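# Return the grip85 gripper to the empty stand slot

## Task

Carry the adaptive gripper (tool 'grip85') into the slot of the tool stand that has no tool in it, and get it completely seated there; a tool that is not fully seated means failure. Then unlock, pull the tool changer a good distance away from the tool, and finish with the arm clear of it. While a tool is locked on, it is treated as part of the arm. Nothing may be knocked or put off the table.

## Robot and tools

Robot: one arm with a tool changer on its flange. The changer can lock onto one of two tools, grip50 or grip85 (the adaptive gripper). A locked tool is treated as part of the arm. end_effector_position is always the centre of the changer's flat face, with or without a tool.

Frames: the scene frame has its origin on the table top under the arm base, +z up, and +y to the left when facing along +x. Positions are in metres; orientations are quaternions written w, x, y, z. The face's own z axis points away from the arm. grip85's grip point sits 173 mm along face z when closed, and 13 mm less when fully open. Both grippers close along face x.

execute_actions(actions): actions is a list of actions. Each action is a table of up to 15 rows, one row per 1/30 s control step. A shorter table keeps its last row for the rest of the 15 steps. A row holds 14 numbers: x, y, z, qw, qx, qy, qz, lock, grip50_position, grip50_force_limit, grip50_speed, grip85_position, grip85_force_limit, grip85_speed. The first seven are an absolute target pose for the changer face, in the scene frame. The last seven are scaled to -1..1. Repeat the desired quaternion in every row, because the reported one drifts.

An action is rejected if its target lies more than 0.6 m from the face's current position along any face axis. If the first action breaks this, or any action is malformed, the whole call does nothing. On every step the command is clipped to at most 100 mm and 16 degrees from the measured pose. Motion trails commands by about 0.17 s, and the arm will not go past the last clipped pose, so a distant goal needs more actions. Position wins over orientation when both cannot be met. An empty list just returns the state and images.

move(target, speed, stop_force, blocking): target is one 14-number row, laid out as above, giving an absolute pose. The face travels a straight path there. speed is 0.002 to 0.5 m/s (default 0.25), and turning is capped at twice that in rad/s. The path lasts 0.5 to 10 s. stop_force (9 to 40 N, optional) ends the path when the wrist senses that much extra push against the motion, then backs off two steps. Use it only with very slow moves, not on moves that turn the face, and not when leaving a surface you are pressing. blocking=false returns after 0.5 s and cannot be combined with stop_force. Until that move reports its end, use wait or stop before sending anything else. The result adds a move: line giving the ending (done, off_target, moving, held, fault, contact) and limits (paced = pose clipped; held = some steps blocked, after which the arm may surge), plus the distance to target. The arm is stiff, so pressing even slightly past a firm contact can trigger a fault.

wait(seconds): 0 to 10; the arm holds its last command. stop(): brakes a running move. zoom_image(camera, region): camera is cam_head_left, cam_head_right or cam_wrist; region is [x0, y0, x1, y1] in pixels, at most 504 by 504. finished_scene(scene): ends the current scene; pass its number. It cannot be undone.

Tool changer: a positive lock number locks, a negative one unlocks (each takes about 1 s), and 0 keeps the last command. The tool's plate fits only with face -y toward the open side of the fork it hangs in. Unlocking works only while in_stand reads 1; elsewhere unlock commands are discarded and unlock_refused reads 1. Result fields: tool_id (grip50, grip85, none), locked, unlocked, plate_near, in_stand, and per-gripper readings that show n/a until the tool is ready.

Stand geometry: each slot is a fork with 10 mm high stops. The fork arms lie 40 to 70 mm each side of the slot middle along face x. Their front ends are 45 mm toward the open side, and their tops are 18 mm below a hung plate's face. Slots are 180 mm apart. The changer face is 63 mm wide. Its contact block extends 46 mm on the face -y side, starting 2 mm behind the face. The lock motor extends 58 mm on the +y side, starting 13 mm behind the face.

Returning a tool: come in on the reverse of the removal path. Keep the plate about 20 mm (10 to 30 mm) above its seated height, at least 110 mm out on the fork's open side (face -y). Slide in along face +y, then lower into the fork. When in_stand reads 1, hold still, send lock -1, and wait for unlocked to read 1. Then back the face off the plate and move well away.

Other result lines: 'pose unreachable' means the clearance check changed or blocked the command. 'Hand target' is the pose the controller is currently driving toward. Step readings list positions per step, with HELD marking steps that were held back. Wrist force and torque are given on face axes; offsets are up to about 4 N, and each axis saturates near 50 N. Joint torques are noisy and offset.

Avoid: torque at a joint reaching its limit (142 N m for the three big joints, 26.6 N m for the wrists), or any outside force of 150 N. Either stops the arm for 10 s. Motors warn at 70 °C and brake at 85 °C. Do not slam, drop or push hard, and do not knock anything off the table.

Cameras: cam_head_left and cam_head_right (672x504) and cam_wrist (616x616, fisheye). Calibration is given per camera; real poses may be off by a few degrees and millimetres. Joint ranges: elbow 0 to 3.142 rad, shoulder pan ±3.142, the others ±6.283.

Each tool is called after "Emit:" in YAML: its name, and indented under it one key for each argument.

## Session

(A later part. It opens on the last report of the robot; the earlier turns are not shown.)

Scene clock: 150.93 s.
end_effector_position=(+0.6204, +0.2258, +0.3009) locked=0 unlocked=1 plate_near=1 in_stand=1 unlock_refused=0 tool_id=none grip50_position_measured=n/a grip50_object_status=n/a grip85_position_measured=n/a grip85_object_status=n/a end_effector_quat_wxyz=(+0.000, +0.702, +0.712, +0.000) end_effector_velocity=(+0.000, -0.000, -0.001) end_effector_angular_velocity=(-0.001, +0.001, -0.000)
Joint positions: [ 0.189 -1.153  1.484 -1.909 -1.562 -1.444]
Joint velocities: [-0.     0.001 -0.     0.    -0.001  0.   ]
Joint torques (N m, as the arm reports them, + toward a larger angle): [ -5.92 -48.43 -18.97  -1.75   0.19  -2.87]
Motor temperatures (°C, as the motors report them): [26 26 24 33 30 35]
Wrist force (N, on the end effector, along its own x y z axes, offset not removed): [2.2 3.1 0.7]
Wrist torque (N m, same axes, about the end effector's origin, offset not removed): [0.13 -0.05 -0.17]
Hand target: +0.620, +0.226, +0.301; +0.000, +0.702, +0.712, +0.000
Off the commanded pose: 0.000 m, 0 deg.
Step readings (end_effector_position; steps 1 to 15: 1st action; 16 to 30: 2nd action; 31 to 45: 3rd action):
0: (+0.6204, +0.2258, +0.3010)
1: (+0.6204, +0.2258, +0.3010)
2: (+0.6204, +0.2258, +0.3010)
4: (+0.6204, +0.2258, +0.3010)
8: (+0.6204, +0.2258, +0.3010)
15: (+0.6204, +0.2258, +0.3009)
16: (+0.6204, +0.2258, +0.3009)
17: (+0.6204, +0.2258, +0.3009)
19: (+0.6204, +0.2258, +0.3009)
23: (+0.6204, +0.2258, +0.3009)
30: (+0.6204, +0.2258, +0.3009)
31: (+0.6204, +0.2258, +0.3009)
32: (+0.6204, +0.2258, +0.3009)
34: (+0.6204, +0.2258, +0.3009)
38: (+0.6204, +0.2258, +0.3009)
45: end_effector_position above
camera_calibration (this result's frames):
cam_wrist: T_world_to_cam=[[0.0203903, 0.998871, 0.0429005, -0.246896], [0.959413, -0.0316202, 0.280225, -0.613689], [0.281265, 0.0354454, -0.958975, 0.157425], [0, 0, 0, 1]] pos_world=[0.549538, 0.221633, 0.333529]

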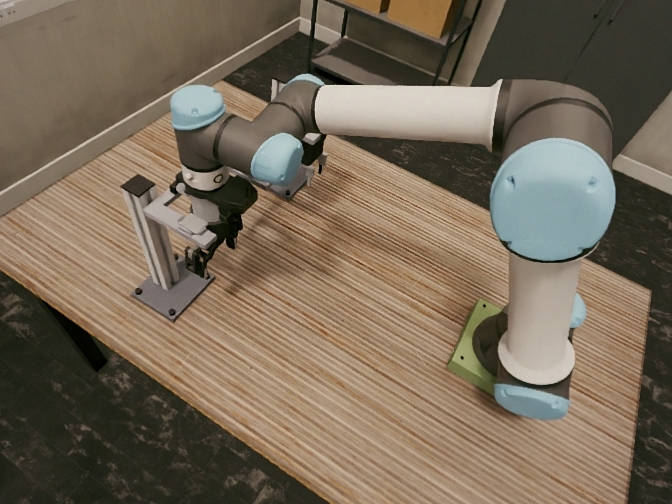

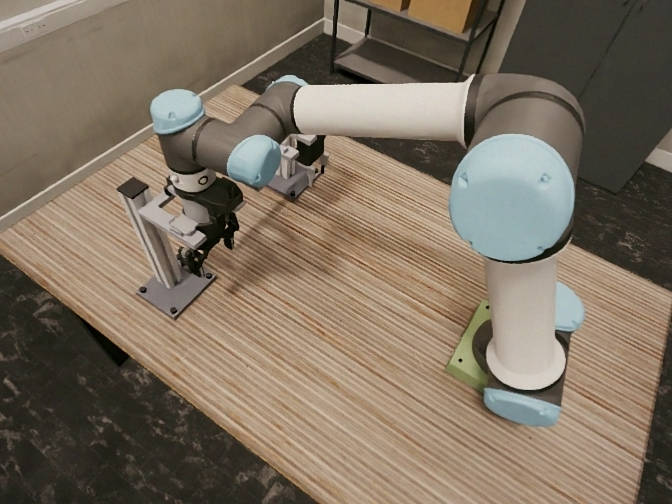

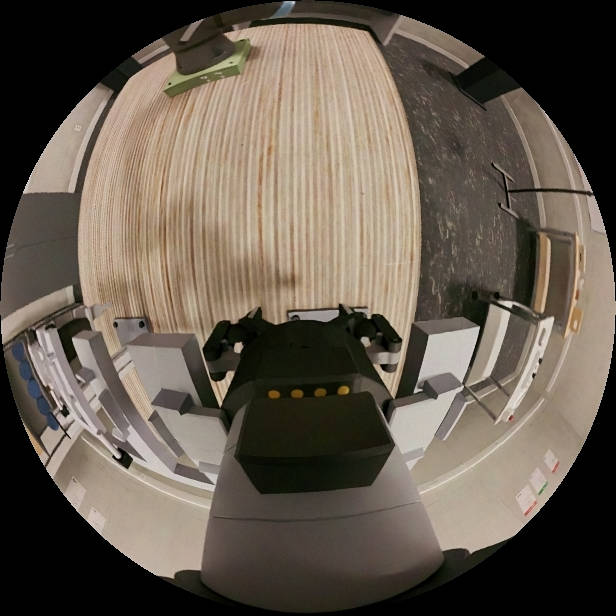

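Emit:
move:
  target: [0.6204,0.2258,0.325,0,0.7022,0.712,0,0,1,0,0,1,0,0]
  speed: 0.03

Emit:
move:
  target: [0.58,0.2258,0.48,0,0.7022,0.712,0,0,1,0,0,1,0,0]
  speed: 0.2

Emit:
zoom_image:
  camera: "cam_head_left"
  region: [100, 100, 340, 280]

Scene clock: 155.07 s.
end_effector_position=(+0.6204, +0.2258, +0.3248) locked=0 unlocked=1 plate_near=0 in_stand=0 unlock_refused=0 tool_id=none grip50_position_measured=n/a grip50_object_status=n/a grip85_position_measured=n/a grip85_object_status=n/a end_effector_quat_wxyz=(+0.000, +0.702, +0.712, +0.000) end_effector_velocity=(-0.000, +0.000, +0.002) end_effector_angular_velocity=(+0.001, +0.002, +0.000)
Joint positions: [ 0.188 -1.17   1.445 -1.853 -1.562 -1.445]
Joint velocities: [-0.    -0.001 -0.004  0.007  0.001 -0.   ]
Joint torques (N m, as the arm reports them, + toward a larger angle): [ -8.42 -53.82 -36.56  -1.79   0.05  -3.02]
Motor temperatures (°C, as the motors report them): [26 26 24 33 30 35]
Wrist force (N, on the end effector, along its own x y z axes, offset not removed): [3.0 0.1 -0.1]
Wrist torque (N m, same axes, about the end effector's origin, offset not removed): [0.09 -0.11 -0.15]
Hand target: +0.620, +0.226, +0.325; +0.000, +0.702, +0.712, +0.000
Off the commanded pose: 0.000 m, 0 deg.
move: done
camera_calibration (this result's frames):
cam_wrist: T_world_to_cam=[[0.0204081, 0.998871, 0.0428996, -0.247921], [0.95941, -0.0316374, 0.280234, -0.620393], [0.281275, 0.0354392, -0.958973, 0.180312], [0, 0, 0, 1]] pos_world=[0.549554, 0.221624, 0.357406]

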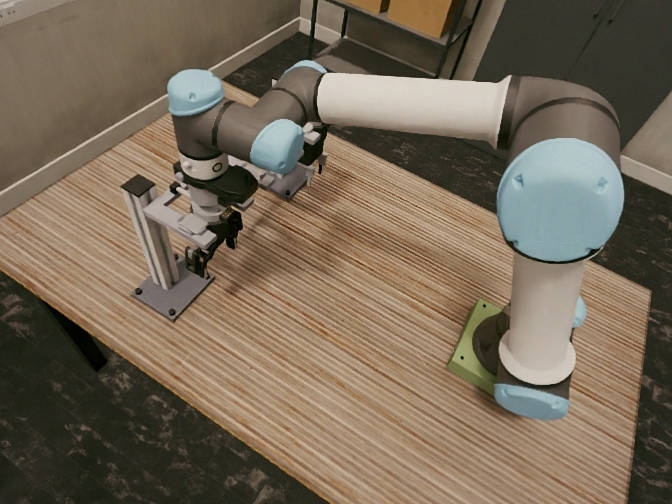

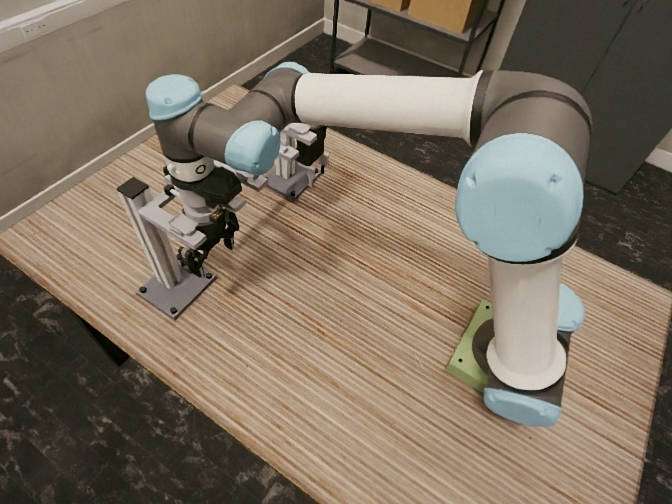

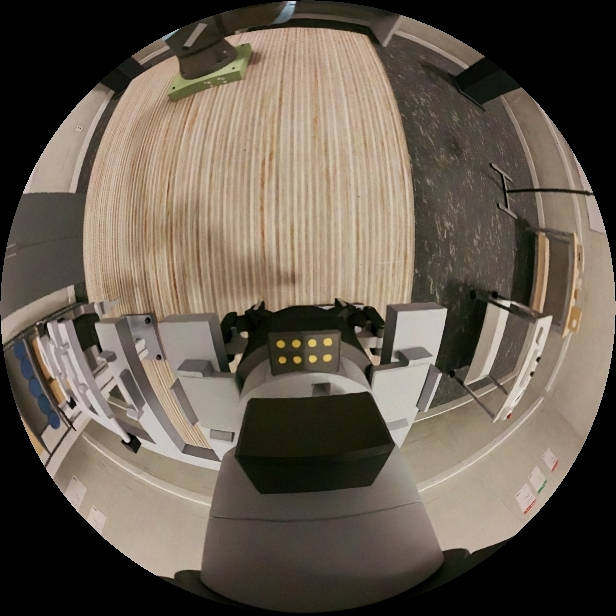

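Scene clock: 156.43 s.
end_effector_position=(+0.5801, +0.2258, +0.4797) locked=0 unlocked=1 plate_near=0 in_stand=0 unlock_refused=0 tool_id=none grip50_position_measured=n/a grip50_object_status=n/a grip85_position_measured=n/a grip85_object_status=n/a end_effector_quat_wxyz=(-0.000, +0.702, +0.712, +0.000) end_effector_velocity=(-0.000, -0.000, +0.003) end_effector_angular_velocity=(-0.002, -0.001, -0.000)
Joint positions: [ 0.195 -1.304  1.228 -1.502 -1.562 -1.438]
Joint velocities: [ 0.    -0.001 -0.006  0.006 -0.002  0.   ]
Joint torques (N m, as the arm reports them, + toward a larger angle): [  6.11 -49.13 -36.14  -1.72  -2.37   2.59]
Motor temperatures (°C, as the motors report them): [26 26 24 33 30 35]
Wrist force (N, on the end effector, along its own x y z axes, offset not removed): [-1.1 1.0 2.2]
Wrist torque (N m, same axes, about the end effector's origin, offset not removed): [0.20 0.15 -0.03]
Hand target: +0.580, +0.226, +0.480; -0.000, +0.702, +0.712, +0.000
Off the commanded pose: 0.000 m, 0 deg.
move: done
camera_calibration (this result's frames):
cam_wrist: T_world_to_cam=[[0.0204066, 0.998867, 0.0429856, -0.253753], [0.959399, -0.0316614, 0.280268, -0.62519], [0.281312, 0.035521, -0.958959, 0.340195], [0, 0, 0, 1]] pos_world=[0.509284, 0.221587, 0.512361]

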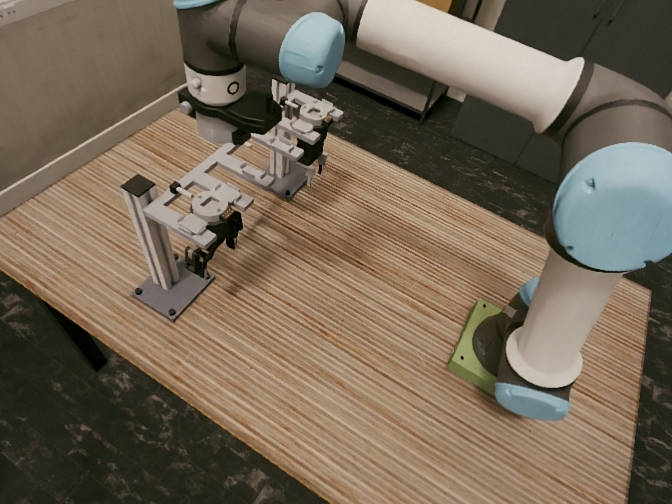

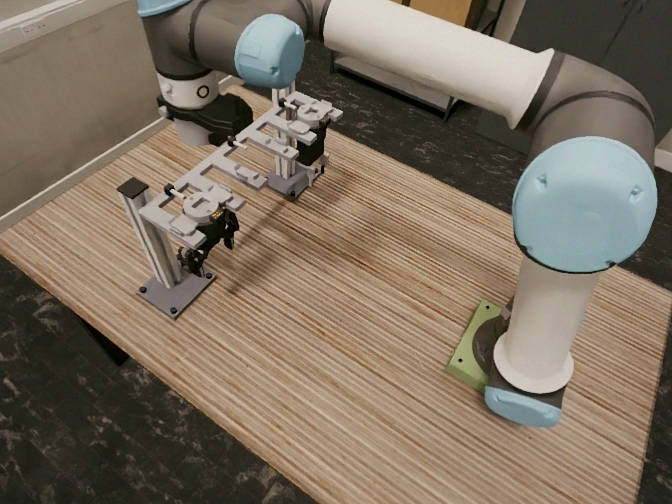

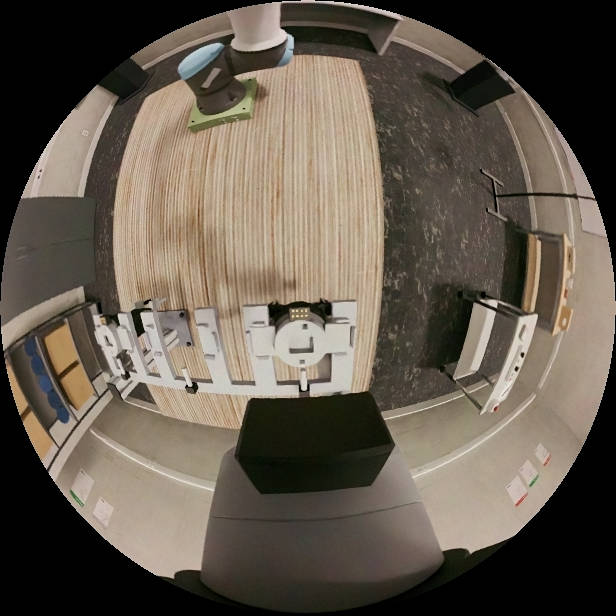

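Region (100, 100, 340, 280) of cam_head_left's 672x504 image, scaled by 2.100, with more detail than that image has; it fills the top 378 rows of this view, and the rest is white.

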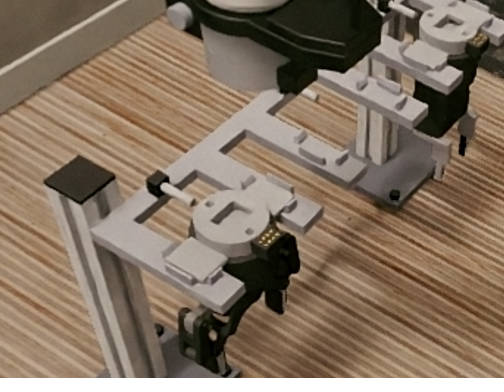

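Emit:
finished_scene:
  scene: 1

The scene is finished: the task was done.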